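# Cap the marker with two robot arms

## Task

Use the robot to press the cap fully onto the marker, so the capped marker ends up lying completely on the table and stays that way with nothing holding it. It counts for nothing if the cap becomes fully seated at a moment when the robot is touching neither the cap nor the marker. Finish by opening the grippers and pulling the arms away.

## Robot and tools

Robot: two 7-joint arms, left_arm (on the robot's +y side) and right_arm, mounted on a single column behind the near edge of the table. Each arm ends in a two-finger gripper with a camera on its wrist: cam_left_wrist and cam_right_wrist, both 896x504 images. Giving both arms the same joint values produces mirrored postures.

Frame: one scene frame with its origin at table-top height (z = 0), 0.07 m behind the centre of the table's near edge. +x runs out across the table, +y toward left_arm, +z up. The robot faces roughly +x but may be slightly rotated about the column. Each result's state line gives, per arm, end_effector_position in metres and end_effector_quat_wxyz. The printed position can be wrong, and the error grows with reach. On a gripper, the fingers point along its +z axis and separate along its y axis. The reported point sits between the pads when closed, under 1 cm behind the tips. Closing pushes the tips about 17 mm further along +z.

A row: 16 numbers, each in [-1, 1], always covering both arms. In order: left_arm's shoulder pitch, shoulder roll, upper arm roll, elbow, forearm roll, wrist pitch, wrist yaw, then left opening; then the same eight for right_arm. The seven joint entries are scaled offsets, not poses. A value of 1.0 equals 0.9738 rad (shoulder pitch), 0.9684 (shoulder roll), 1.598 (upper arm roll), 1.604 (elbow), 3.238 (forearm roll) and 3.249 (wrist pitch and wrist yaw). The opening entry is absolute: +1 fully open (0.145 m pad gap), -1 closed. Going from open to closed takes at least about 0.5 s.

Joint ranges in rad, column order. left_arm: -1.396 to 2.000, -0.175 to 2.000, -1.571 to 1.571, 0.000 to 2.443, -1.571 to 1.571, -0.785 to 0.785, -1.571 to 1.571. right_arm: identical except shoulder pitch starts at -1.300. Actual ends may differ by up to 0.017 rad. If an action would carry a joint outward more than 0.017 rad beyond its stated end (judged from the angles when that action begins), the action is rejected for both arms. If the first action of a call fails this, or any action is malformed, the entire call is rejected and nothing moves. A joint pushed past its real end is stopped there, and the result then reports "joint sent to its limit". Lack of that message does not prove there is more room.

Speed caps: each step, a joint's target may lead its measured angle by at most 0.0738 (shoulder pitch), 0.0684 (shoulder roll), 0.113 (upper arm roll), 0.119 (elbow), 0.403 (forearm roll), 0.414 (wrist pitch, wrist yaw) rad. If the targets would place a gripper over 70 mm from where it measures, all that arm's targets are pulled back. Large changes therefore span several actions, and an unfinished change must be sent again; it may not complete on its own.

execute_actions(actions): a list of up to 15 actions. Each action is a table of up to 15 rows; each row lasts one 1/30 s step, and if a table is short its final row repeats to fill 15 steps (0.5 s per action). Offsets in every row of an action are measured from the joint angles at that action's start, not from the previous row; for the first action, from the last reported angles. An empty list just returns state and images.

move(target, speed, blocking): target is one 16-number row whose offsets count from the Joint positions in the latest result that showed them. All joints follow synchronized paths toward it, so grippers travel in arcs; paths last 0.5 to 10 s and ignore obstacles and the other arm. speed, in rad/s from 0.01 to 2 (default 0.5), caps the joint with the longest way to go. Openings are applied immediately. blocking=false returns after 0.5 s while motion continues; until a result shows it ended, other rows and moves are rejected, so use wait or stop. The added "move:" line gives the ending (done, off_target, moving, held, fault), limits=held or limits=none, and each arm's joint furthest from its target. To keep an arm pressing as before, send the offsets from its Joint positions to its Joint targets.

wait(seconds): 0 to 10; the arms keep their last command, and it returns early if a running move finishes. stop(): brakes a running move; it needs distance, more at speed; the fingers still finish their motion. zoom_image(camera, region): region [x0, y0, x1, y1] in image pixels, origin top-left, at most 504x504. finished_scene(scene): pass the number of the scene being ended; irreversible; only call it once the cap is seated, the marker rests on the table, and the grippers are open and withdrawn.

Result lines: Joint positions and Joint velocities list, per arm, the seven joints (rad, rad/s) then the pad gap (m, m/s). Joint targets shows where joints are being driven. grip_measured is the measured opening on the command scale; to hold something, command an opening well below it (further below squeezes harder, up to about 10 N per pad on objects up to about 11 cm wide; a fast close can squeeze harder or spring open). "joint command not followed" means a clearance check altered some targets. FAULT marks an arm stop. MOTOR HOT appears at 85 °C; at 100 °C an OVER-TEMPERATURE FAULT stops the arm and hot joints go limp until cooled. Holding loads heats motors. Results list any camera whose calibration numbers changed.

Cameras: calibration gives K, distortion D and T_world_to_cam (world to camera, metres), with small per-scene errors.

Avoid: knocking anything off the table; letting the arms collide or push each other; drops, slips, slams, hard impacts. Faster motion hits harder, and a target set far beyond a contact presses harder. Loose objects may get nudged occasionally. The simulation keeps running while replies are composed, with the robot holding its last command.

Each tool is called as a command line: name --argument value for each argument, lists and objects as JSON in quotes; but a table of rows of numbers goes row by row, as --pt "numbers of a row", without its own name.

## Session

execute_actions --actions '[]'

Scene clock: 0.00 s.
left_arm: end_effector_position=(+0.0953, +0.2250, +0.1777) grip_measured=+1.00 end_effector_quat_wxyz=(+0.162, +0.808, -0.413, +0.389) | right_arm: end_effector_position=(+0.1333, -0.0622, +0.1942) grip_measured=+1.00 end_effector_quat_wxyz=(-0.173, +0.087, +0.642, +0.742)
Joint positions: left_arm=[ 0.382  1.765 -1.446  2.046  0.695 -0.372  0.256  0.145] | right_arm=[ 0.328  1.14  -1.484  1.649 -1.123 -0.644 -1.069  0.145]
Joint velocities: left_arm=[-0.033 -0.033 -0.017  0.007  0.066 -0.022  0.066 -0.   ] | right_arm=[ 0.011 -0.055 -0.007 -0.012  0.007 -0.037 -0.007  0.   ]
Joint targets: left_arm=[0.382 1.765 -1.446 2.046 0.695 -0.372 0.256] | right_arm=[0.328 1.140 -1.484 1.649 -1.123 -0.644 -1.069]
camera_calibration (this result's frames):
cam_left_wrist: T_world_to_cam=[[-0.928381, -0.356836, 0.103814, 0.150603], [-0.345331, 0.725119, -0.595776, -0.0160212], [0.137316, -0.588957, -0.796413, 0.32018], [0, 0, 0, 1]] pos_world=[0.0903181, 0.25393, 0.229816]
cam_right_wrist: T_world_to_cam=[[0.30796, 0.284177, 0.907967, -0.187794], [0.951388, -0.0966433, -0.29244, -0.0670229], [0.00464421, 0.953889, -0.300125, 0.174129], [0, 0, 0, 1]] pos_world=[0.120789, -0.119211, 0.203171]

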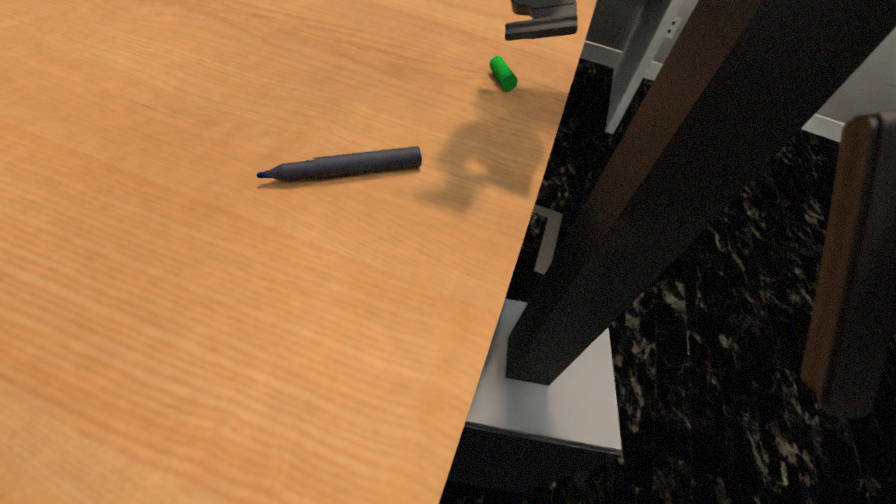

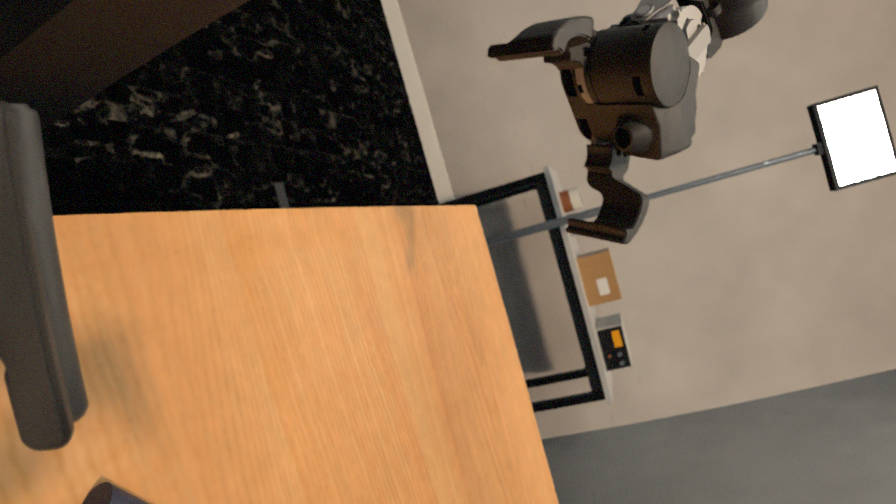

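zoom_image --camera "cam_left_wrist" --region '[460, 40, 550, 110]'

zoom_image --camera "cam_left_wrist" --region '[240, 120, 440, 210]'

Region (460, 40, 550, 110) of cam_left_wrist's 896x504 image, scaled by 5.600, with more detail than that image has.

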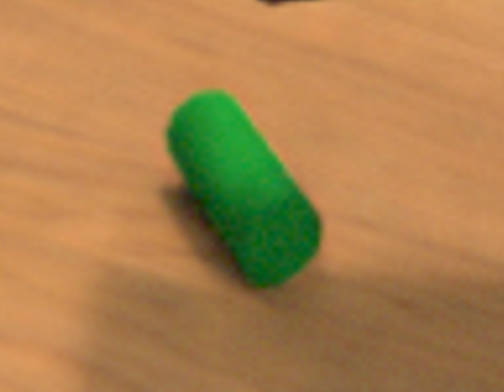

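Region (240, 120, 440, 210) of cam_left_wrist's 896x504 image, scaled by 2.520, with more detail than that image has; it fills the top 227 rows of this view, and the rest is white.

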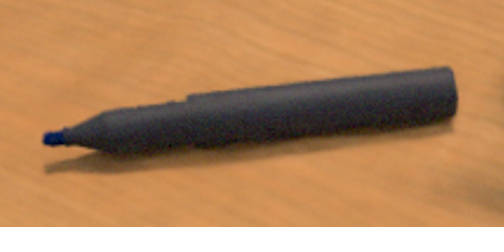

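move --target '[-0.105,-0.975,0.296,-0.18,0.124,0.148,-0.262,0.2, 0.085,0.171,0.115,0.248,0.2066,0.318,0.615,0.2]' --speed 1.6

Scene clock: 40.43 s.
left_arm: end_effector_position=(+0.2803, +0.1950, +0.1330) grip_measured=+0.20 end_effector_quat_wxyz=(+0.027, +0.871, +0.035, +0.489) | right_arm: end_effector_position=(+0.1646, -0.1925, +0.0902) grip_measured=+0.20 end_effector_quat_wxyz=(-0.001, +0.442, +0.897, +0.002)
Joint positions: left_arm=[ 0.282  0.821 -0.978  1.761  1.095  0.106 -0.589  0.09 ] | right_arm=[ 0.408  1.303 -1.305  2.045 -0.456  0.386  0.923  0.09 ]
Joint velocities: left_arm=[-0.011 -0.033 -0.007 -0.007 -0.007 -0.051 -0.022 -0.   ] | right_arm=[ 0.033  0.055  0.017  0.002 -0.037 -0.095 -0.11  -0.   ]
Joint targets: left_arm=[0.280 0.821 -0.973 1.758 1.097 0.109 -0.595] | right_arm=[0.411 1.306 -1.301 2.047 -0.454 0.389 0.929]
move: done; limits=none; left_arm: farthest joint: the wrist yaw, 0.006 radians from its target (0.851 radians at the start); right_arm: farthest joint: the wrist yaw, 0.006 radians from its target (1.998 radians at the start)
camera_calibration (this result's frames):
cam_left_wrist: T_world_to_cam=[[-0.270977, -0.94309, 0.192748, 0.234503], [-0.686375, 0.0489179, -0.725601, 0.287711], [0.674879, -0.328918, -0.660569, 0.0220204], [0, 0, 0, 1]] pos_world=[0.246161, 0.214326, 0.178109]
cam_right_wrist: T_world_to_cam=[[0.732012, 0.555016, -0.395116, 0.03388], [0.663284, -0.713031, 0.227246, -0.257936], [-0.155605, -0.428421, -0.89008, 0.0805613], [0, 0, 0, 1]] pos_world=[0.15882, -0.168206, 0.143707]

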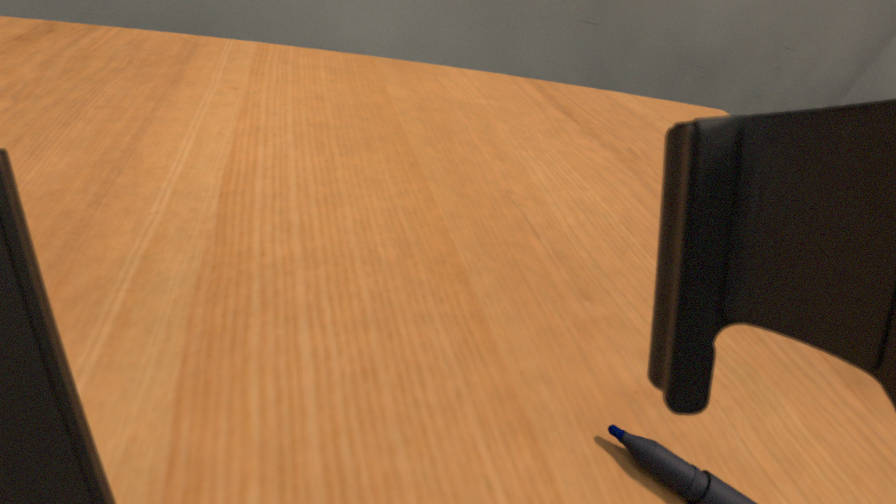

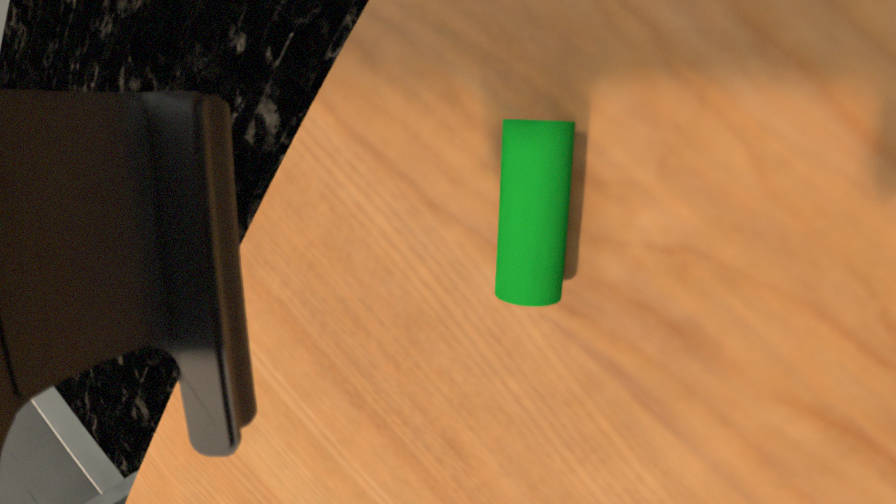

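execute_actions --actions '[]'

Scene clock: 44.37 s.
left_arm: end_effector_position=(+0.2803, +0.1950, +0.1330) grip_measured=+0.20 end_effector_quat_wxyz=(+0.027, +0.871, +0.035, +0.489) | right_arm: end_effector_position=(+0.1646, -0.1926, +0.0902) grip_measured=+0.20 end_effector_quat_wxyz=(-0.001, +0.442, +0.897, +0.002)
Joint positions: left_arm=[ 0.282  0.821 -0.978  1.761  1.095  0.106 -0.589  0.09 ] | right_arm=[ 0.408  1.303 -1.305  2.045 -0.456  0.386  0.923  0.09 ]
Joint velocities: left_arm=[-0.121  0.011  0.002 -0.007  0.037  0.037  0.022  0.   ] | right_arm=[-0.055 -0.033 -0.007 -0.012 -0.066 -0.051  0.022 -0.   ]
Joint targets: left_arm=[0.280 0.821 -0.973 1.758 1.097 0.109 -0.595] | right_arm=[0.411 1.306 -1.301 2.047 -0.454 0.389 0.929]
camera_calibration (this result's frames):
cam_left_wrist: T_world_to_cam=[[-0.270977, -0.94309, 0.192748, 0.234503], [-0.686375, 0.0489179, -0.725601, 0.287711], [0.674879, -0.328918, -0.660569, 0.0220204], [0, 0, 0, 1]] pos_world=[0.246161, 0.214326, 0.178109]
cam_right_wrist: T_world_to_cam=[[0.731891, 0.554925, -0.395466, 0.0339712], [0.663354, -0.712977, 0.227211, -0.257928], [-0.155874, -0.428627, -0.889934, 0.0805284], [0, 0, 0, 1]] pos_world=[0.158787, -0.168232, 0.143703]

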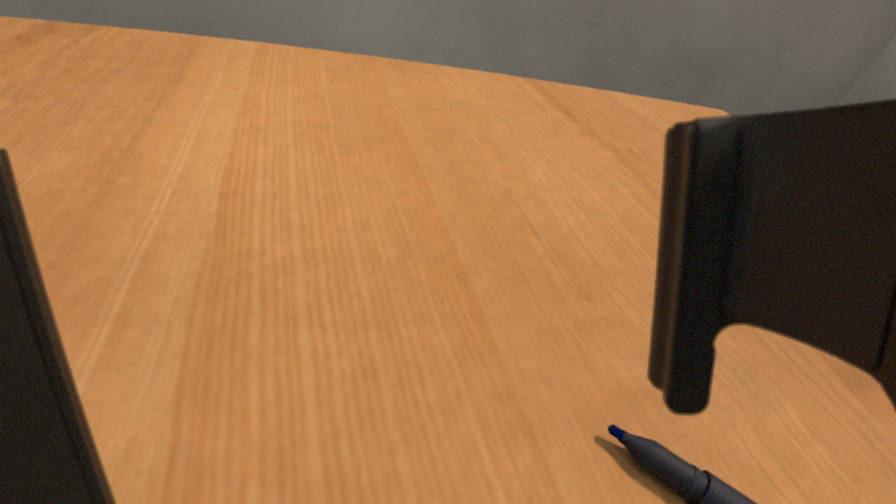

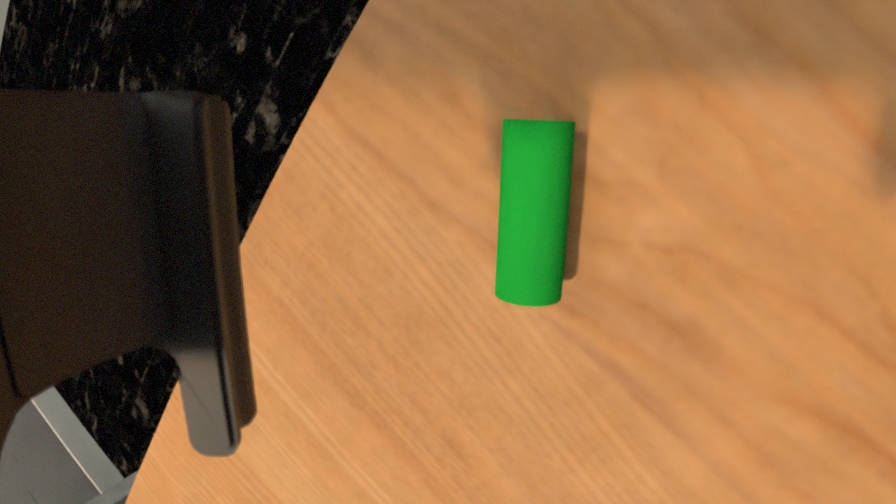

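move --target '[-0.11,-0.97,0.299,-0.1845,0.125,0.149,-0.265,0.0, -0.194,-0.185,0.003,-0.1945,-0.0235,-0.0175,-0.065,-0.1]' --speed 0.9

Scene clock: 47.77 s.
left_arm: end_effector_position=(+0.2421, +0.0514, +0.0765) grip_measured=+0.00 end_effector_quat_wxyz=(+0.072, +0.940, +0.324, +0.082) | right_arm: end_effector_position=(+0.1502, -0.2068, +0.0174) grip_measured=-0.10 end_effector_quat_wxyz=(+0.001, +0.453, +0.891, -0.000)
Joint positions: left_arm=[ 0.178 -0.119 -0.501  1.469  1.498  0.587 -1.444  0.076] | right_arm=[ 0.221  1.126 -1.303  1.735 -0.531  0.332  0.718  0.068]
Joint velocities: left_arm=[-0.011 -0.011 -0.017  0.002  0.022  0.051  0.037  0.   ] | right_arm=[ 0.033  0.033 -0.002  0.012 -0.037 -0.081  0.022 -0.   ]
Joint targets: left_arm=[0.175 -0.118 -0.500 1.465 1.499 0.590 -1.450] | right_arm=[0.219 1.124 -1.300 1.733 -0.532 0.329 0.712]
move: done; limits=none; left_arm: farthest joint: the wrist yaw, 0.006 radians from its target (0.861 radians at the start); right_arm: farthest joint: the wrist yaw, 0.006 radians from its target (0.211 radians at the start)
camera_calibration (this result's frames):
cam_left_wrist: T_world_to_cam=[[0.455394, -0.748447, 0.482124, -0.108398], [-0.872652, -0.482514, 0.0752169, 0.238684], [0.176336, -0.45498, -0.872868, 0.106656], [0, 0, 0, 1]] pos_world=[0.238845, 0.0825646, 0.127405]
cam_right_wrist: T_world_to_cam=[[0.746322, 0.534718, -0.396333, 0.017234], [0.645013, -0.72795, 0.232479, -0.242405], [-0.1642, -0.429145, -0.888185, 0.00855418], [0, 0, 0, 1]] pos_world=[0.144897, -0.182003, 0.0707822]

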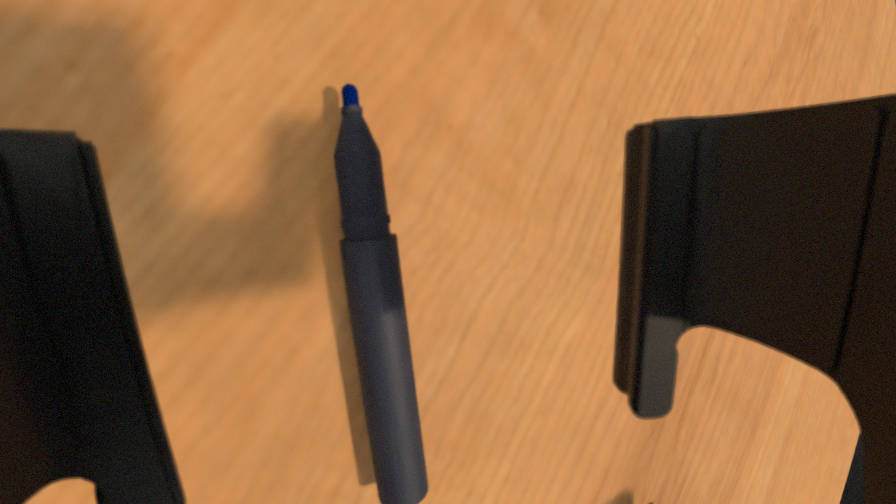

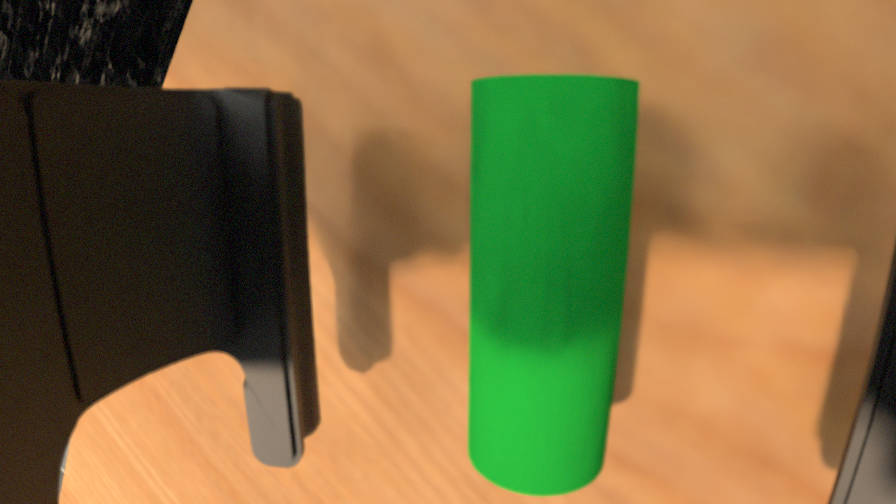

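move --target '[0.0236,-0.0238,-0.047,-0.188,-0.0096,-0.0265,0.063,-0.4, -0.025,-0.027,0,-0.007,-0.0052,0.0068,-0.005,-0.55]' --speed 0.4

Scene clock: 61.00 s.
left_arm: end_effector_position=(+0.2223, +0.0279, +0.0178) grip_measured=-0.40 end_effector_quat_wxyz=(+0.066, +0.943, +0.324, +0.026) | right_arm: end_effector_position=(+0.1442, -0.2028, +0.0119) grip_measured=-0.55 end_effector_quat_wxyz=(+0.001, +0.453, +0.891, -0.000)
Joint positions: left_arm=[ 0.199 -0.141 -0.575  1.17   1.468  0.504 -1.245  0.046] | right_arm=[ 0.197  1.101 -1.303  1.725 -0.546  0.351  0.707  0.034]
Joint velocities: left_arm=[ 0.033  0.011  0.012  0.022 -0.007 -0.066  0.022 -0.   ] | right_arm=[ 0.055 -0.055 -0.002 -0.017 -0.007  0.037 -0.037  0.   ]
Joint targets: left_arm=[0.201 -0.142 -0.576 1.168 1.467 0.501 -1.239] | right_arm=[0.196 1.099 -1.303 1.723 -0.548 0.355 0.702]
move: done; limits=none; left_arm: farthest joint: the wrist yaw, 0.006 radians from its target (0.205 radians at the start); right_arm: farthest joint: the wrist yaw, 0.006 radians from its target (0.016 radians at the start)
camera_calibration (this result's frames):
cam_left_wrist: T_world_to_cam=[[0.500292, -0.740427, 0.448861, -0.0983144], [-0.862467, -0.471968, 0.182747, 0.210042], [0.0765368, -0.478555, -0.874715, 0.0711333], [0, 0, 0, 1]] pos_world=[0.224896, 0.0603796, 0.0679662]
cam_right_wrist: T_world_to_cam=[[0.746433, 0.534508, -0.396408, 0.0173636], [0.644716, -0.728433, 0.231791, -0.23442], [-0.164863, -0.428587, -0.888332, 0.00453723], [0, 0, 0, 1]] pos_world=[0.138921, -0.178096, 0.06525]

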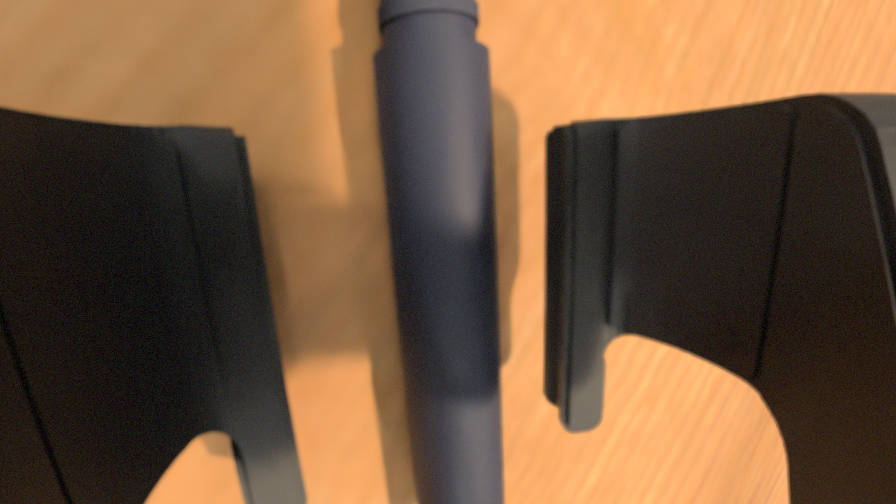

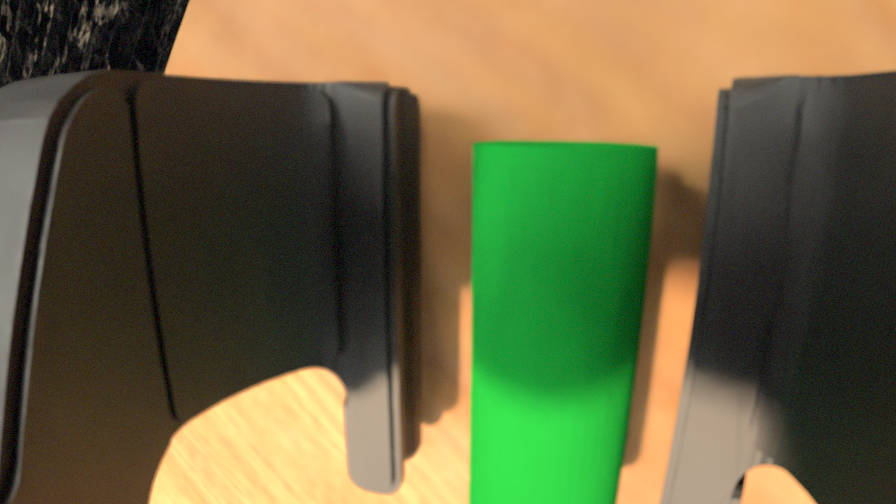

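execute_actions --actions '[[[0.001,-0.001,-0.0015,-0.003,0,-0.0006,0.0014,-0.45,0,0,0,0,0,0,0,-0.6],[0.001,-0.001,-0.002,-0.005,0,-0.001,0.002,-0.48,0,0,0,0,0,0,0,-0.63],[0.002,-0.001,-0.003,-0.007,-0.0005,-0.0013,0.003,-0.5,0,0,0,0,0,0,0,-0.66],[0.002,-0.002,-0.004,-0.009,-0.0005,-0.0017,0.004,-0.52,0,0,0,0,0,0,0,-0.69],[0.003,-0.002,-0.005,-0.011,-0.0008,-0.002,0.005,-0.54,0,0,0,0,0,0,0,-0.71],[0.003,-0.002,-0.006,-0.013,-0.001,-0.0025,0.006,-0.56,0,0,0,0,0,0,0,-0.73],[0.004,-0.003,-0.007,-0.015,-0.001,-0.003,0.0065,-0.58,0,0,0,0,0,0,0,-0.75],[0.004,-0.003,-0.0075,-0.016,-0.0012,-0.003,0.007,-0.6,0,0,0,0,0,0,0,-0.78],[0.004,-0.003,-0.0075,-0.016,-0.0012,-0.003,0.007,-0.62,0,0,0,0,0,0,0,-0.82],[0.004,-0.003,-0.0075,-0.016,-0.0012,-0.003,0.007,-0.64,0,0,0,0,0,0,0,-0.86],[0.004,-0.003,-0.0075,-0.016,-0.0012,-0.003,0.007,-0.66,0,0,0,0,0,0,0,-0.9],[0.004,-0.003,-0.0075,-0.016,-0.0012,-0.003,0.007,-0.68,0,0,0,0,0,0,0,-0.95],[0.004,-0.003,-0.0075,-0.016,-0.0012,-0.003,0.007,-0.70,0,0,0,0,0,0,0,-1]]]'

Scene clock: 64.83 s.
left_arm: end_effector_position=(+0.2202, +0.0261, +0.0136) grip_measured=-0.70 end_effector_quat_wxyz=(+0.065, +0.944, +0.323, +0.023) | right_arm: end_effector_position=(+0.1442, -0.2028, +0.0119) grip_measured=-0.75 end_effector_quat_wxyz=(+0.001, +0.453, +0.891, -0.000)
Joint positions: left_arm=[ 0.2   -0.141 -0.585  1.148  1.466  0.497 -1.229  0.023] | right_arm=[ 0.197  1.101 -1.303  1.725 -0.546  0.351  0.707  0.019]
Joint velocities: left_arm=[ 0.011  0.011 -0.012 -0.007  0.051  0.066  0.051  0.   ] | right_arm=[ 0.055  0.011 -0.007  0.002 -0.037  0.081  0.022 -0.   ]
Joint targets: left_arm=[0.203 -0.143 -0.587 1.144 1.465 0.494 -1.223] | right_arm=[0.197 1.101 -1.303 1.725 -0.546 0.351 0.707]
camera_calibration (this result's frames):
cam_left_wrist: T_world_to_cam=[[0.499594, -0.742494, 0.446215, -0.0964667], [-0.863458, -0.468225, 0.18763, 0.208183], [0.0696148, -0.479027, -0.875035, 0.0682504], [0, 0, 0, 1]] pos_world=[0.2232, 0.0585442, 0.063705]
cam_right_wrist: T_world_to_cam=[[0.746433, 0.534508, -0.396408, 0.0173636], [0.644716, -0.728433, 0.231791, -0.23442], [-0.164863, -0.428587, -0.888332, 0.00453723], [0, 0, 0, 1]] pos_world=[0.138921, -0.178096, 0.06525]

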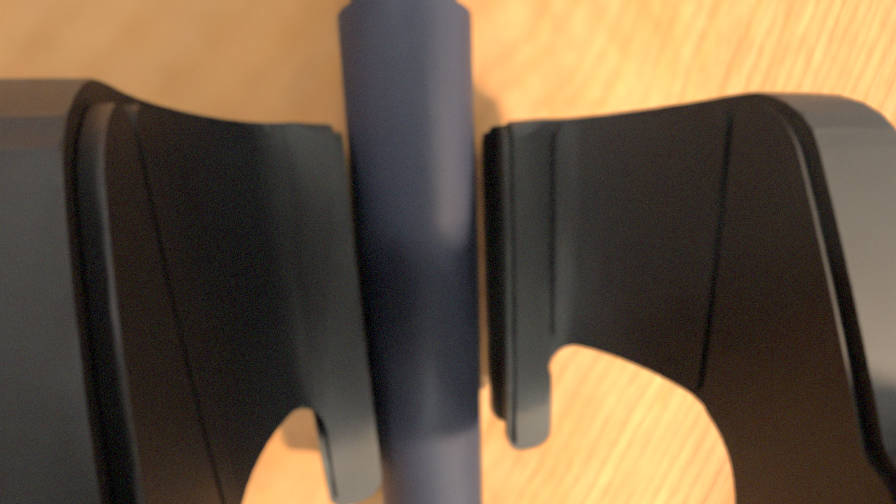

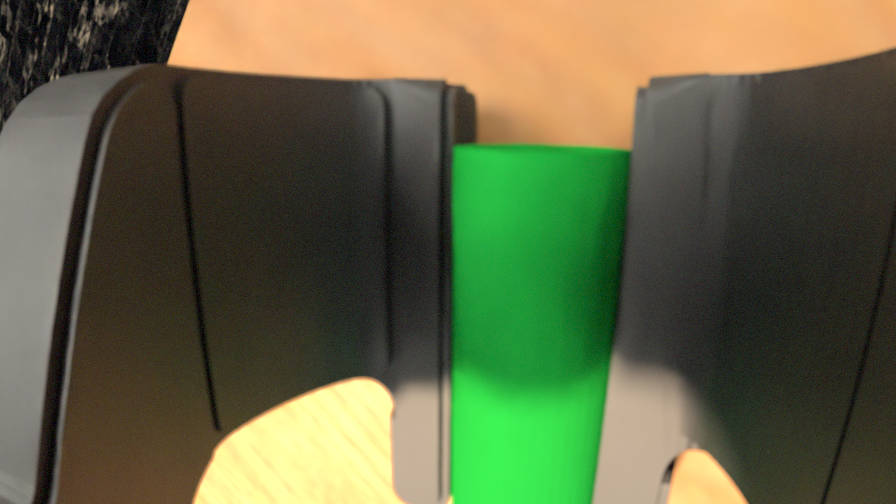

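execute_actions --actions '[[[0.002,0,0,-0.004,0,-0.001,0.0025,-0.7,0,0,0,0,0,0,0,-1],[0.003,0,0,-0.006,0,-0.0015,0.003,-0.7,0,0,0,0,0,0,0,-1],[0.003,0,0,-0.008,0,-0.002,0.004,-0.7,0,0,0,0,0,0,0,-1],[0.003,0,0,-0.010,0,-0.002,0.0045,-0.7,0,0,0,0,0,0,0,-1],[0.003,0,0,-0.010,0,-0.002,0.0045,-0.7,0,0,0,0,0,0,0,-1],[0.003,0,0,-0.010,0,-0.002,0.0045,-0.7,0,0,0,0,0,0,0,-1],[0.003,0,0,-0.010,0,-0.002,0.0045,-0.72,0,0,0,0,0,0,0,-1],[0.003,0,0,-0.010,0,-0.002,0.0045,-0.74,0,0,0,0,0,0,0,-1],[0.003,0,0,-0.010,0,-0.002,0.0045,-0.76,0,0,0,0,0,0,0,-1],[0.003,0,0,-0.010,0,-0.002,0.0045,-0.79,0,0,0,0,0,0,0,-1],[0.003,0,0,-0.010,0,-0.002,0.0045,-0.83,0,0,0,0,0,0,0,-1],[0.003,0,0,-0.010,0,-0.002,0.0045,-0.88,0,0,0,0,0,0,0,-1],[0.003,0,0,-0.010,0,-0.002,0.0045,-0.94,0,0,0,0,0,0,0,-1],[0.003,0,0,-0.010,0,-0.002,0.0045,-1,0,0,0,0,0,0,0,-1]]]'

Scene clock: 67.57 s.
left_arm: end_effector_position=(+0.2199, +0.0266, +0.0117) grip_measured=-0.76 end_effector_quat_wxyz=(+0.064, +0.944, +0.324, +0.022) | right_arm: end_effector_position=(+0.1442, -0.2028, +0.0119) grip_measured=-0.75 end_effector_quat_wxyz=(+0.001, +0.453, +0.891, -0.000)
Joint positions: left_arm=[ 0.202 -0.142 -0.585  1.137  1.464  0.494 -1.223  0.018] | right_arm=[ 0.197  1.101 -1.303  1.725 -0.546  0.351  0.707  0.019]
Joint velocities: left_arm=[-0.011  0.033  0.002 -0.017 -0.022  0.051  0.081 -0.   ] | right_arm=[ 0.055  0.055 -0.002 -0.012 -0.081 -0.095  0.066  0.   ]
Joint targets: left_arm=[0.203 -0.142 -0.585 1.132 1.466 0.491 -1.214] | right_arm=[0.197 1.101 -1.303 1.725 -0.546 0.351 0.707]
camera_calibration (this result's frames):
cam_left_wrist: T_world_to_cam=[[0.503448, -0.741839, 0.442962, -0.0958753], [-0.861319, -0.471447, 0.189387, 0.20806], [0.0683383, -0.476878, -0.876309, 0.0671285], [0, 0, 0, 1]] pos_world=[0.222887, 0.0589773, 0.0618905]
cam_right_wrist: T_world_to_cam=[[0.746433, 0.534508, -0.396408, 0.0173636], [0.644716, -0.728433, 0.231791, -0.23442], [-0.164863, -0.428587, -0.888332, 0.00453723], [0, 0, 0, 1]] pos_world=[0.138921, -0.178096, 0.06525]

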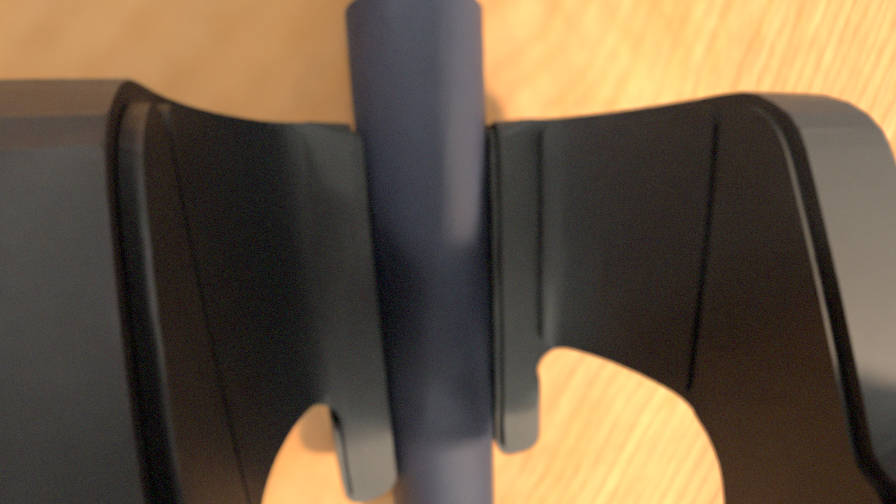

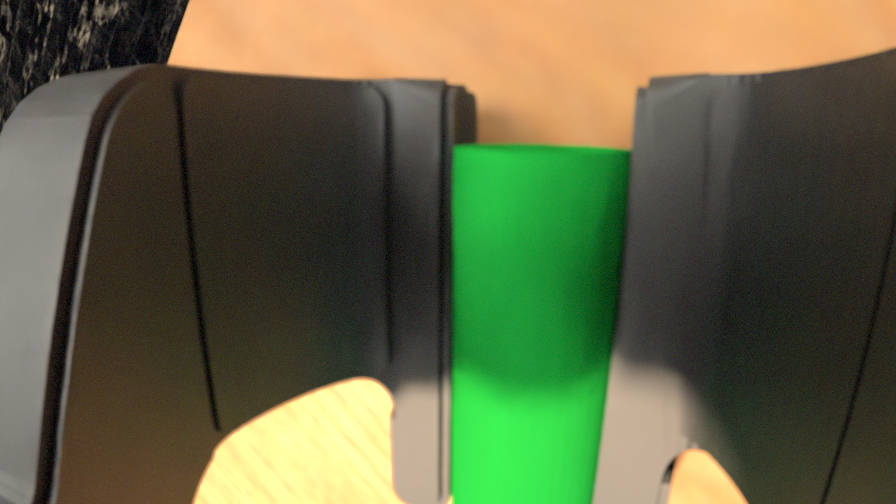

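move --target '[0,0.095,0.053,0.164,-0.0815,-0.06,0.1,-1, 0.106,0.102,0.064,0.14,0.039,0.003,0.044,-1]' --speed 0.6

Scene clock: 77.90 s.
left_arm: end_effector_position=(+0.3174, +0.0758, +0.0914) grip_measured=-0.76 end_effector_quat_wxyz=(+0.153, +0.863, +0.378, +0.299) | right_arm: end_effector_position=(+0.1698, -0.1690, +0.0703) grip_measured=-0.75 end_effector_quat_wxyz=(-0.023, +0.465, +0.884, +0.048)
Joint positions: left_arm=[ 0.203 -0.051 -0.5    1.399  1.202  0.302 -0.905  0.018] | right_arm=[ 0.3    1.197 -1.203  1.948 -0.421  0.358  0.844  0.019]
Joint velocities: left_arm=[ 0.011 -0.055 -0.012  0.012  0.022 -0.066  0.007 -0.   ] | right_arm=[ 0.055 -0.011 -0.002  0.007  0.007 -0.007 -0.051 -0.   ]
Joint targets: left_arm=[0.202 -0.050 -0.500 1.400 1.201 0.299 -0.899] | right_arm=[0.301 1.200 -1.201 1.950 -0.420 0.361 0.850]
move: done; limits=none; left_arm: farthest joint: the wrist yaw, 0.007 radians from its target (0.325 radians at the start); right_arm: farthest joint: the wrist yaw, 0.006 radians from its target (0.143 radians at the start)
camera_calibration (this result's frames):
cam_left_wrist: T_world_to_cam=[[0.298155, -0.662507, 0.687159, -0.106937], [-0.723672, -0.626324, -0.289858, 0.312035], [0.622417, -0.410855, -0.666179, -0.0463054], [0, 0, 0, 1]] pos_world=[0.286516, 0.105564, 0.133081]
cam_right_wrist: T_world_to_cam=[[0.761763, 0.553424, -0.336808, -0.000223942], [0.624011, -0.766525, 0.151823, -0.237128], [-0.174149, -0.325824, -0.929253, 0.096989], [0, 0, 0, 1]] pos_world=[0.165032, -0.150039, 0.126053]

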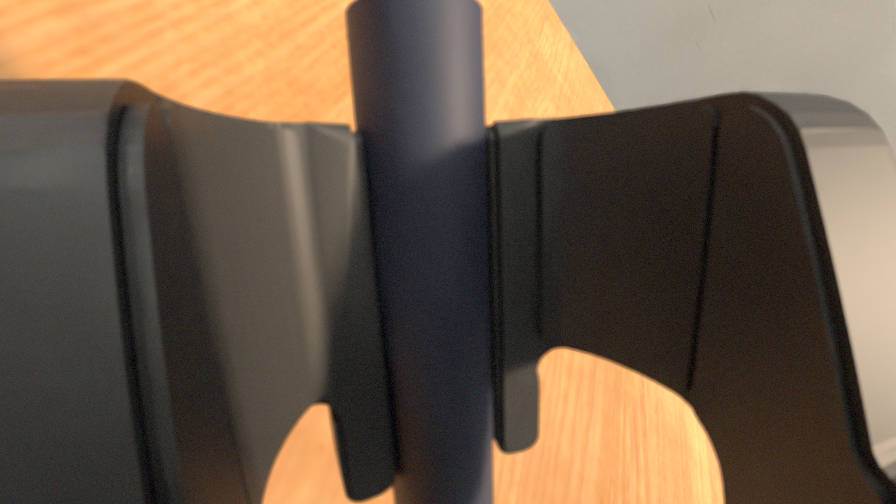

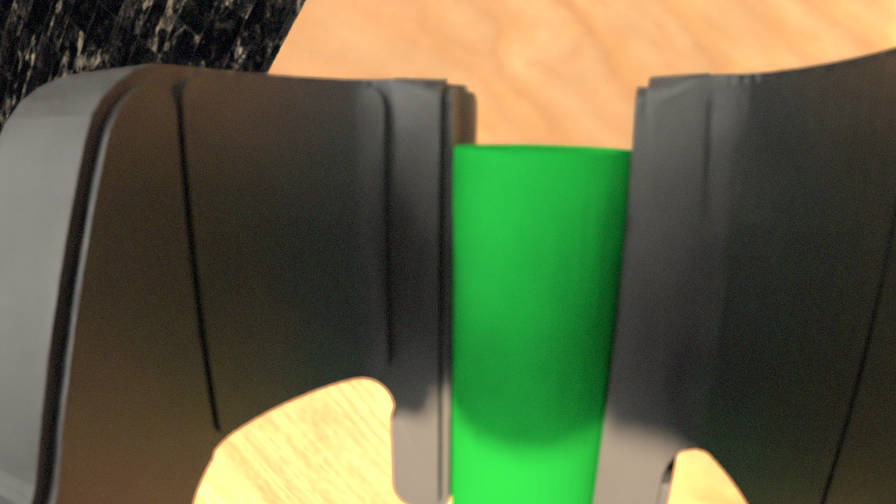

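move --target '[-0.035,0.188,0.0945,-0.31,-0.307,-0.2595,0.5306,-1, -0.161,-0.874,0.535,-0.07,0.25,-0.028,-0.06,-1]' --speed 1.3

Scene clock: 81.60 s.
left_arm: end_effector_position=(+0.2887, +0.0595, +0.0996) grip_measured=-0.76 end_effector_quat_wxyz=(+0.288, +0.646, -0.288, +0.645) | right_arm: end_effector_position=(+0.2829, +0.0595, +0.2771) grip_measured=-0.75 end_effector_quat_wxyz=(-0.420, +0.569, +0.425, +0.566)
Joint positions: left_arm=[ 0.17   0.131 -0.352  0.905  0.21  -0.537  0.813  0.018] | right_arm=[ 0.145  0.351 -0.352  1.839  0.386  0.271  0.655  0.019]
Joint velocities: left_arm=[ 0.055 -0.011 -0.002 -0.017  0.022 -0.037  0.007 -0.   ] | right_arm=[ 0.033 -0.033  0.002 -0.002  0.022  0.022  0.022 -0.   ]
Joint targets: left_arm=[0.169 0.132 -0.350 0.902 0.209 -0.541 0.819] | right_arm=[0.144 0.350 -0.348 1.836 0.388 0.267 0.649]
move: done; limits=none; left_arm: farthest joint: the wrist yaw, 0.006 radians from its target (1.724 radians at the start); right_arm: farthest joint: the wrist yaw, 0.006 radians from its target (0.195 radians at the start)
camera_calibration (this result's frames):
cam_left_wrist: T_world_to_cam=[[-0.916939, -0.394799, -0.0579341, 0.294257], [-0.0434131, 0.24303, -0.969047, 0.102995], [0.396658, -0.886042, -0.239983, 0.0213535], [0, 0, 0, 1]] pos_world=[0.265817, 0.110062, 0.121978]
cam_right_wrist: T_world_to_cam=[[0.993178, 0.116399, -0.00693765, -0.274087], [0.023154, -0.255174, -0.966618, 0.285556], [-0.114284, 0.959863, -0.256128, 0.103309], [0, 0, 0, 1]] pos_world=[0.277412, 0.00560708, 0.300583]

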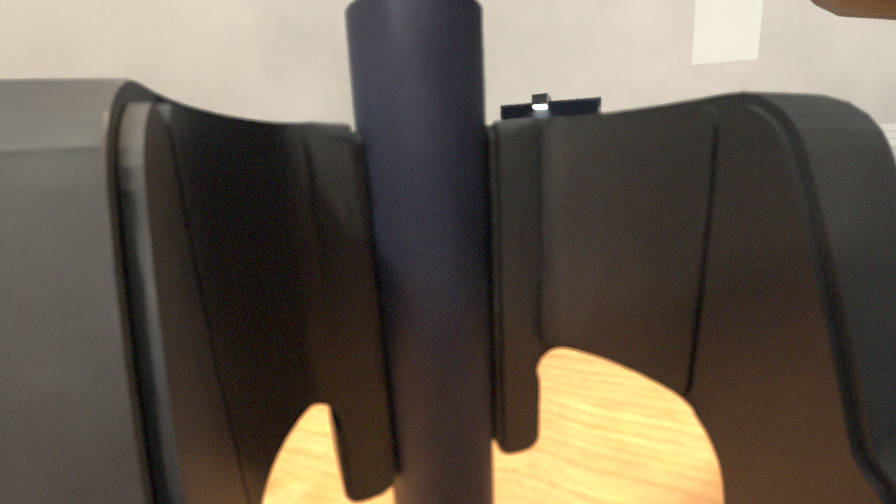

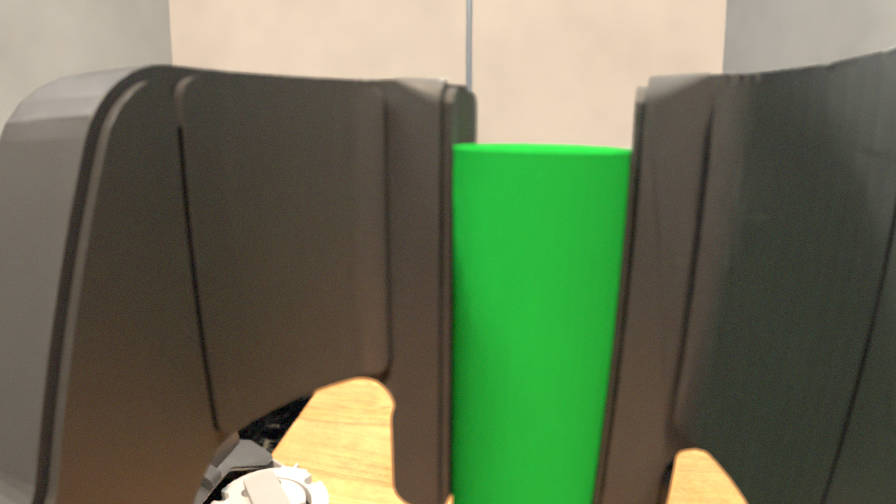

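zoom_image --camera "cam_right_wrist" --region '[440, 120, 650, 180]'

Region (440, 120, 650, 180) of cam_right_wrist's 896x504 image, scaled by 2.400, with more detail than that image has; it fills the top 144 rows of this view, and the rest is white.

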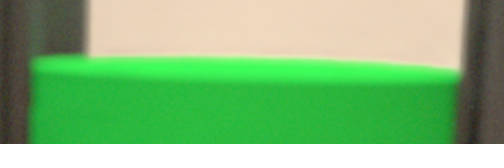

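move --target '[0,0,0,0,0,0,0,-1, -0.077,-0.067,0,-0.136,-0.029,-0.0776,0.0185,-1]' --speed 0.4

Scene clock: 84.60 s.
left_arm: end_effector_position=(+0.2887, +0.0595, +0.0996) grip_measured=-0.76 end_effector_quat_wxyz=(+0.288, +0.646, -0.288, +0.645) | right_arm: end_effector_position=(+0.2845, +0.0586, +0.2175) grip_measured=-0.75 end_effector_quat_wxyz=(-0.415, +0.575, +0.415, +0.570)
Joint positions: left_arm=[ 0.17   0.131 -0.352  0.905  0.21  -0.537  0.813  0.018] | right_arm=[ 0.069  0.287 -0.352  1.621  0.293  0.023  0.709  0.019]
Joint velocities: left_arm=[ 0.033 -0.033 -0.007  0.022 -0.007 -0.066 -0.037 -0.   ] | right_arm=[ 0.011  0.011  0.007  0.002  0.037  0.081  0.037 -0.   ]
Joint targets: left_arm=[0.170 0.131 -0.352 0.905 0.210 -0.537 0.813] | right_arm=[0.070 0.286 -0.352 1.621 0.292 0.019 0.715]
move: done; limits=none; left_arm: farthest joint: the shoulder pitch, 0.000 radians from its target (0.000 radians at the start); right_arm: farthest joint: the wrist yaw, 0.006 radians from its target (0.060 radians at the start)
camera_calibration (this result's frames):
cam_left_wrist: T_world_to_cam=[[-0.916939, -0.394799, -0.0579341, 0.294257], [-0.0434131, 0.24303, -0.969047, 0.102995], [0.396658, -0.886042, -0.239983, 0.0213535], [0, 0, 0, 1]] pos_world=[0.265817, 0.110062, 0.121978]
cam_right_wrist: T_world_to_cam=[[0.995573, 0.0930437, -0.0133129, -0.273926], [0.0106339, -0.252231, -0.967609, 0.231288], [-0.0933878, 0.963183, -0.252104, 0.0820904], [0, 0, 0, 1]] pos_world=[0.27792, 0.00475706, 0.240845]

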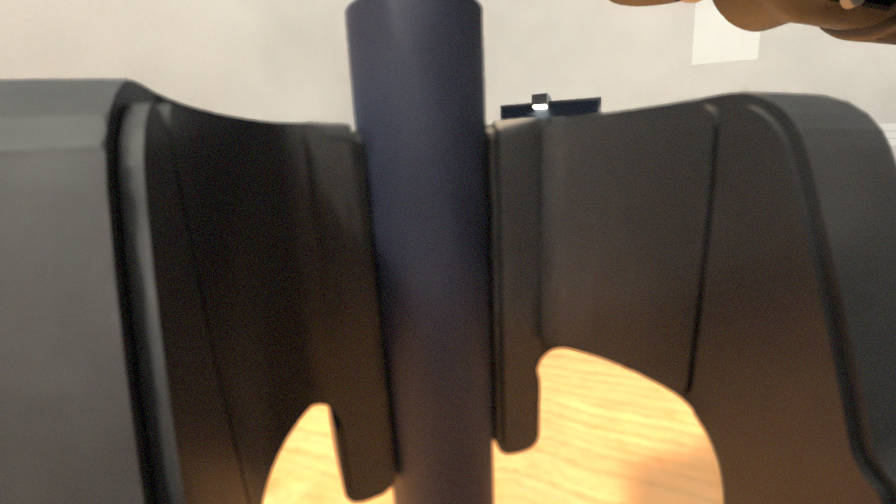

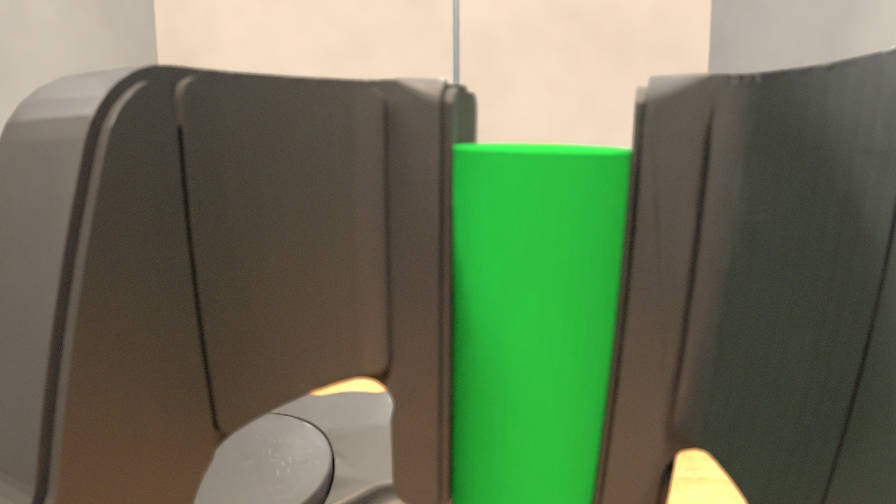

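move --target '[0,0,0,0,0,0,0,-1, -0.003,-0.037,0,-0.085,-0.0105,-0.041,0.0123,-1]' --speed 0.1

Scene clock: 87.57 s.
left_arm: end_effector_position=(+0.2889, +0.0597, +0.0990) grip_measured=-0.76 end_effector_quat_wxyz=(+0.288, +0.649, -0.287, +0.644) | right_arm: end_effector_position=(+0.2843, +0.0598, +0.1925) grip_measured=-0.75 end_effector_quat_wxyz=(-0.418, +0.568, +0.417, +0.574)
Joint positions: left_arm=[ 0.17   0.131 -0.352  0.905  0.21  -0.531  0.811  0.018] | right_arm=[ 0.067  0.252 -0.352  1.489  0.264 -0.11   0.749  0.019]
Joint velocities: left_arm=[-0.033  0.033  0.017 -0.017  0.007  0.066 -0.066 -0.   ] | right_arm=[-0.011 -0.033 -0.022  0.007 -0.007 -0.066  0.007 -0.   ]
Joint targets: left_arm=[0.170 0.131 -0.352 0.905 0.210 -0.537 0.813] | right_arm=[0.066 0.251 -0.352 1.485 0.259 -0.111 0.750]
move: done; limits=none; left_arm: farthest joint: the wrist pitch, 0.006 radians from its target (0.000 radians at the start); right_arm: farthest joint: the forearm roll, 0.005 radians from its target (0.034 radians at the start)
camera_calibration (this result's frames):
cam_left_wrist: T_world_to_cam=[[-0.91652, -0.396541, -0.0524093, 0.293937], [-0.0497879, 0.243106, -0.968721, 0.104092], [0.396879, -0.885243, -0.242555, 0.0214297], [0, 0, 0, 1]] pos_world=[0.266077, 0.110223, 0.12144]
cam_right_wrist: T_world_to_cam=[[0.994939, 0.100483, -0.000546801, -0.276902], [0.0238634, -0.241564, -0.970091, 0.203394], [-0.0976095, 0.965168, -0.242739, 0.073909], [0, 0, 0, 1]] pos_world=[0.277861, 0.00562193, 0.2151]

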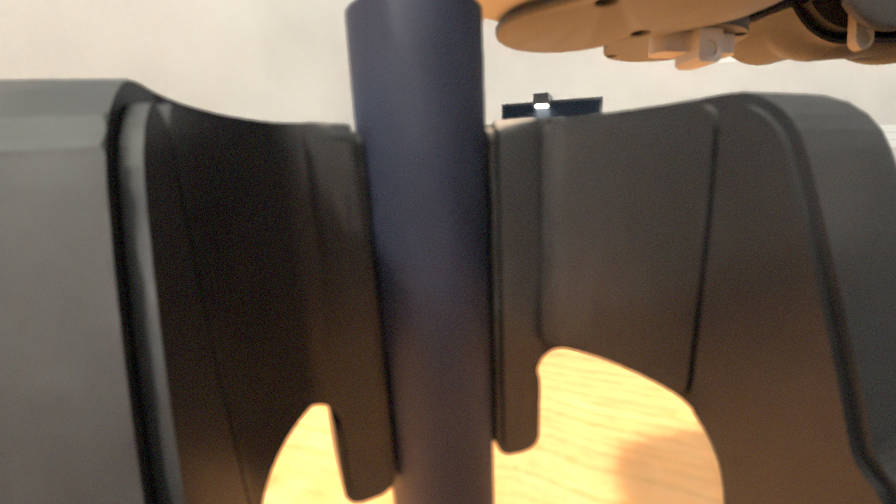

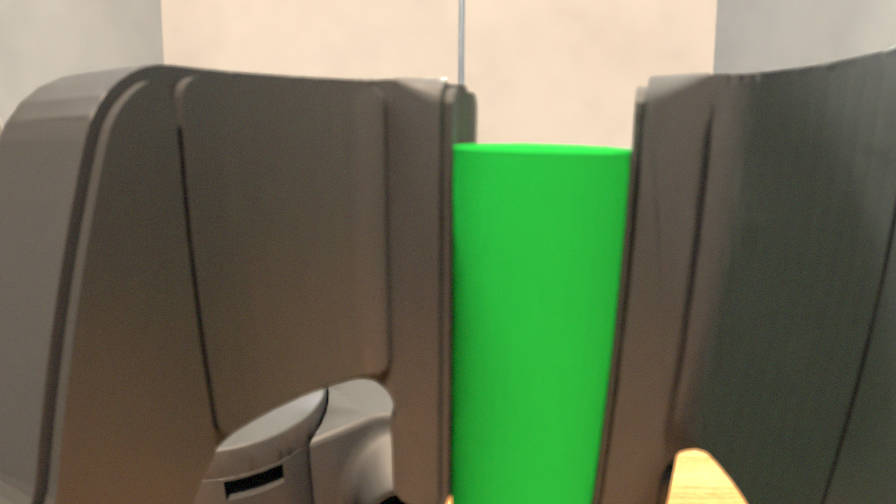

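move --target '[0,0,0,0,0,-0.002,0,-1, 0.006,-0.024,0,-0.064,-0.0065,-0.0243,0.0083,-1]' --speed 0.1

Scene clock: 90.67 s.
left_arm: end_effector_position=(+0.2890, +0.0599, +0.0990) grip_measured=-0.76 end_effector_quat_wxyz=(+0.288, +0.648, -0.287, +0.644) | right_arm: end_effector_position=(+0.2835, +0.0595, +0.1714) grip_measured=-0.75 end_effector_quat_wxyz=(-0.419, +0.571, +0.418, +0.570)
Joint positions: left_arm=[ 0.17   0.131 -0.352  0.905  0.209 -0.533  0.81   0.018] | right_arm=[ 0.07   0.23  -0.352  1.389  0.245 -0.187  0.772  0.019]
Joint velocities: left_arm=[-0.121 -0.055  0.007 -0.012  0.022 -0.066  0.022 -0.   ] | right_arm=[-0.077 -0.011  0.002 -0.017 -0.081  0.051 -0.022 -0.   ]
Joint targets: left_arm=[0.170 0.131 -0.352 0.905 0.210 -0.538 0.811] | right_arm=[0.073 0.229 -0.352 1.386 0.243 -0.189 0.776]
move: done; limits=none; left_arm: farthest joint: the wrist pitch, 0.005 radians from its target (0.006 radians at the start); right_arm: farthest joint: the wrist yaw, 0.004 radians from its target (0.027 radians at the start)
camera_calibration (this result's frames):
cam_left_wrist: T_world_to_cam=[[-0.916192, -0.397084, -0.054011, 0.294168], [-0.0485254, 0.243715, -0.968632, 0.103708], [0.397791, -0.884832, -0.242559, 0.0213197], [0, 0, 0, 1]] pos_world=[0.266066, 0.110398, 0.121515]
cam_right_wrist: T_world_to_cam=[[0.994662, 0.102795, -0.00901045, -0.274681], [0.0168543, -0.247989, -0.968616, 0.185007], [-0.101803, 0.963294, -0.248398, 0.0712578], [0, 0, 0, 1]] pos_world=[0.277351, 0.00547347, 0.194426]

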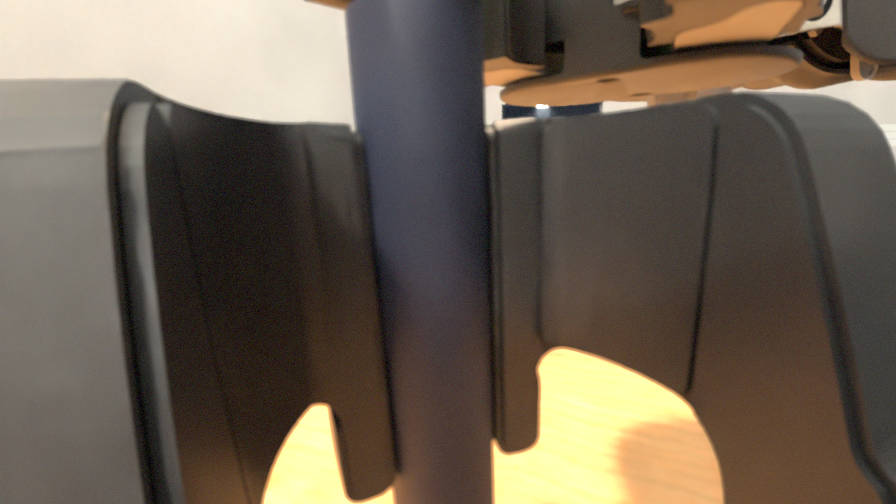

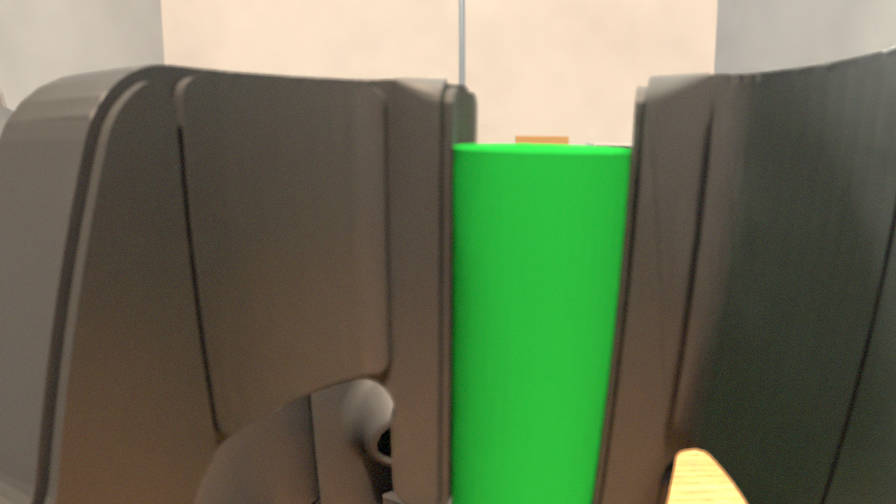

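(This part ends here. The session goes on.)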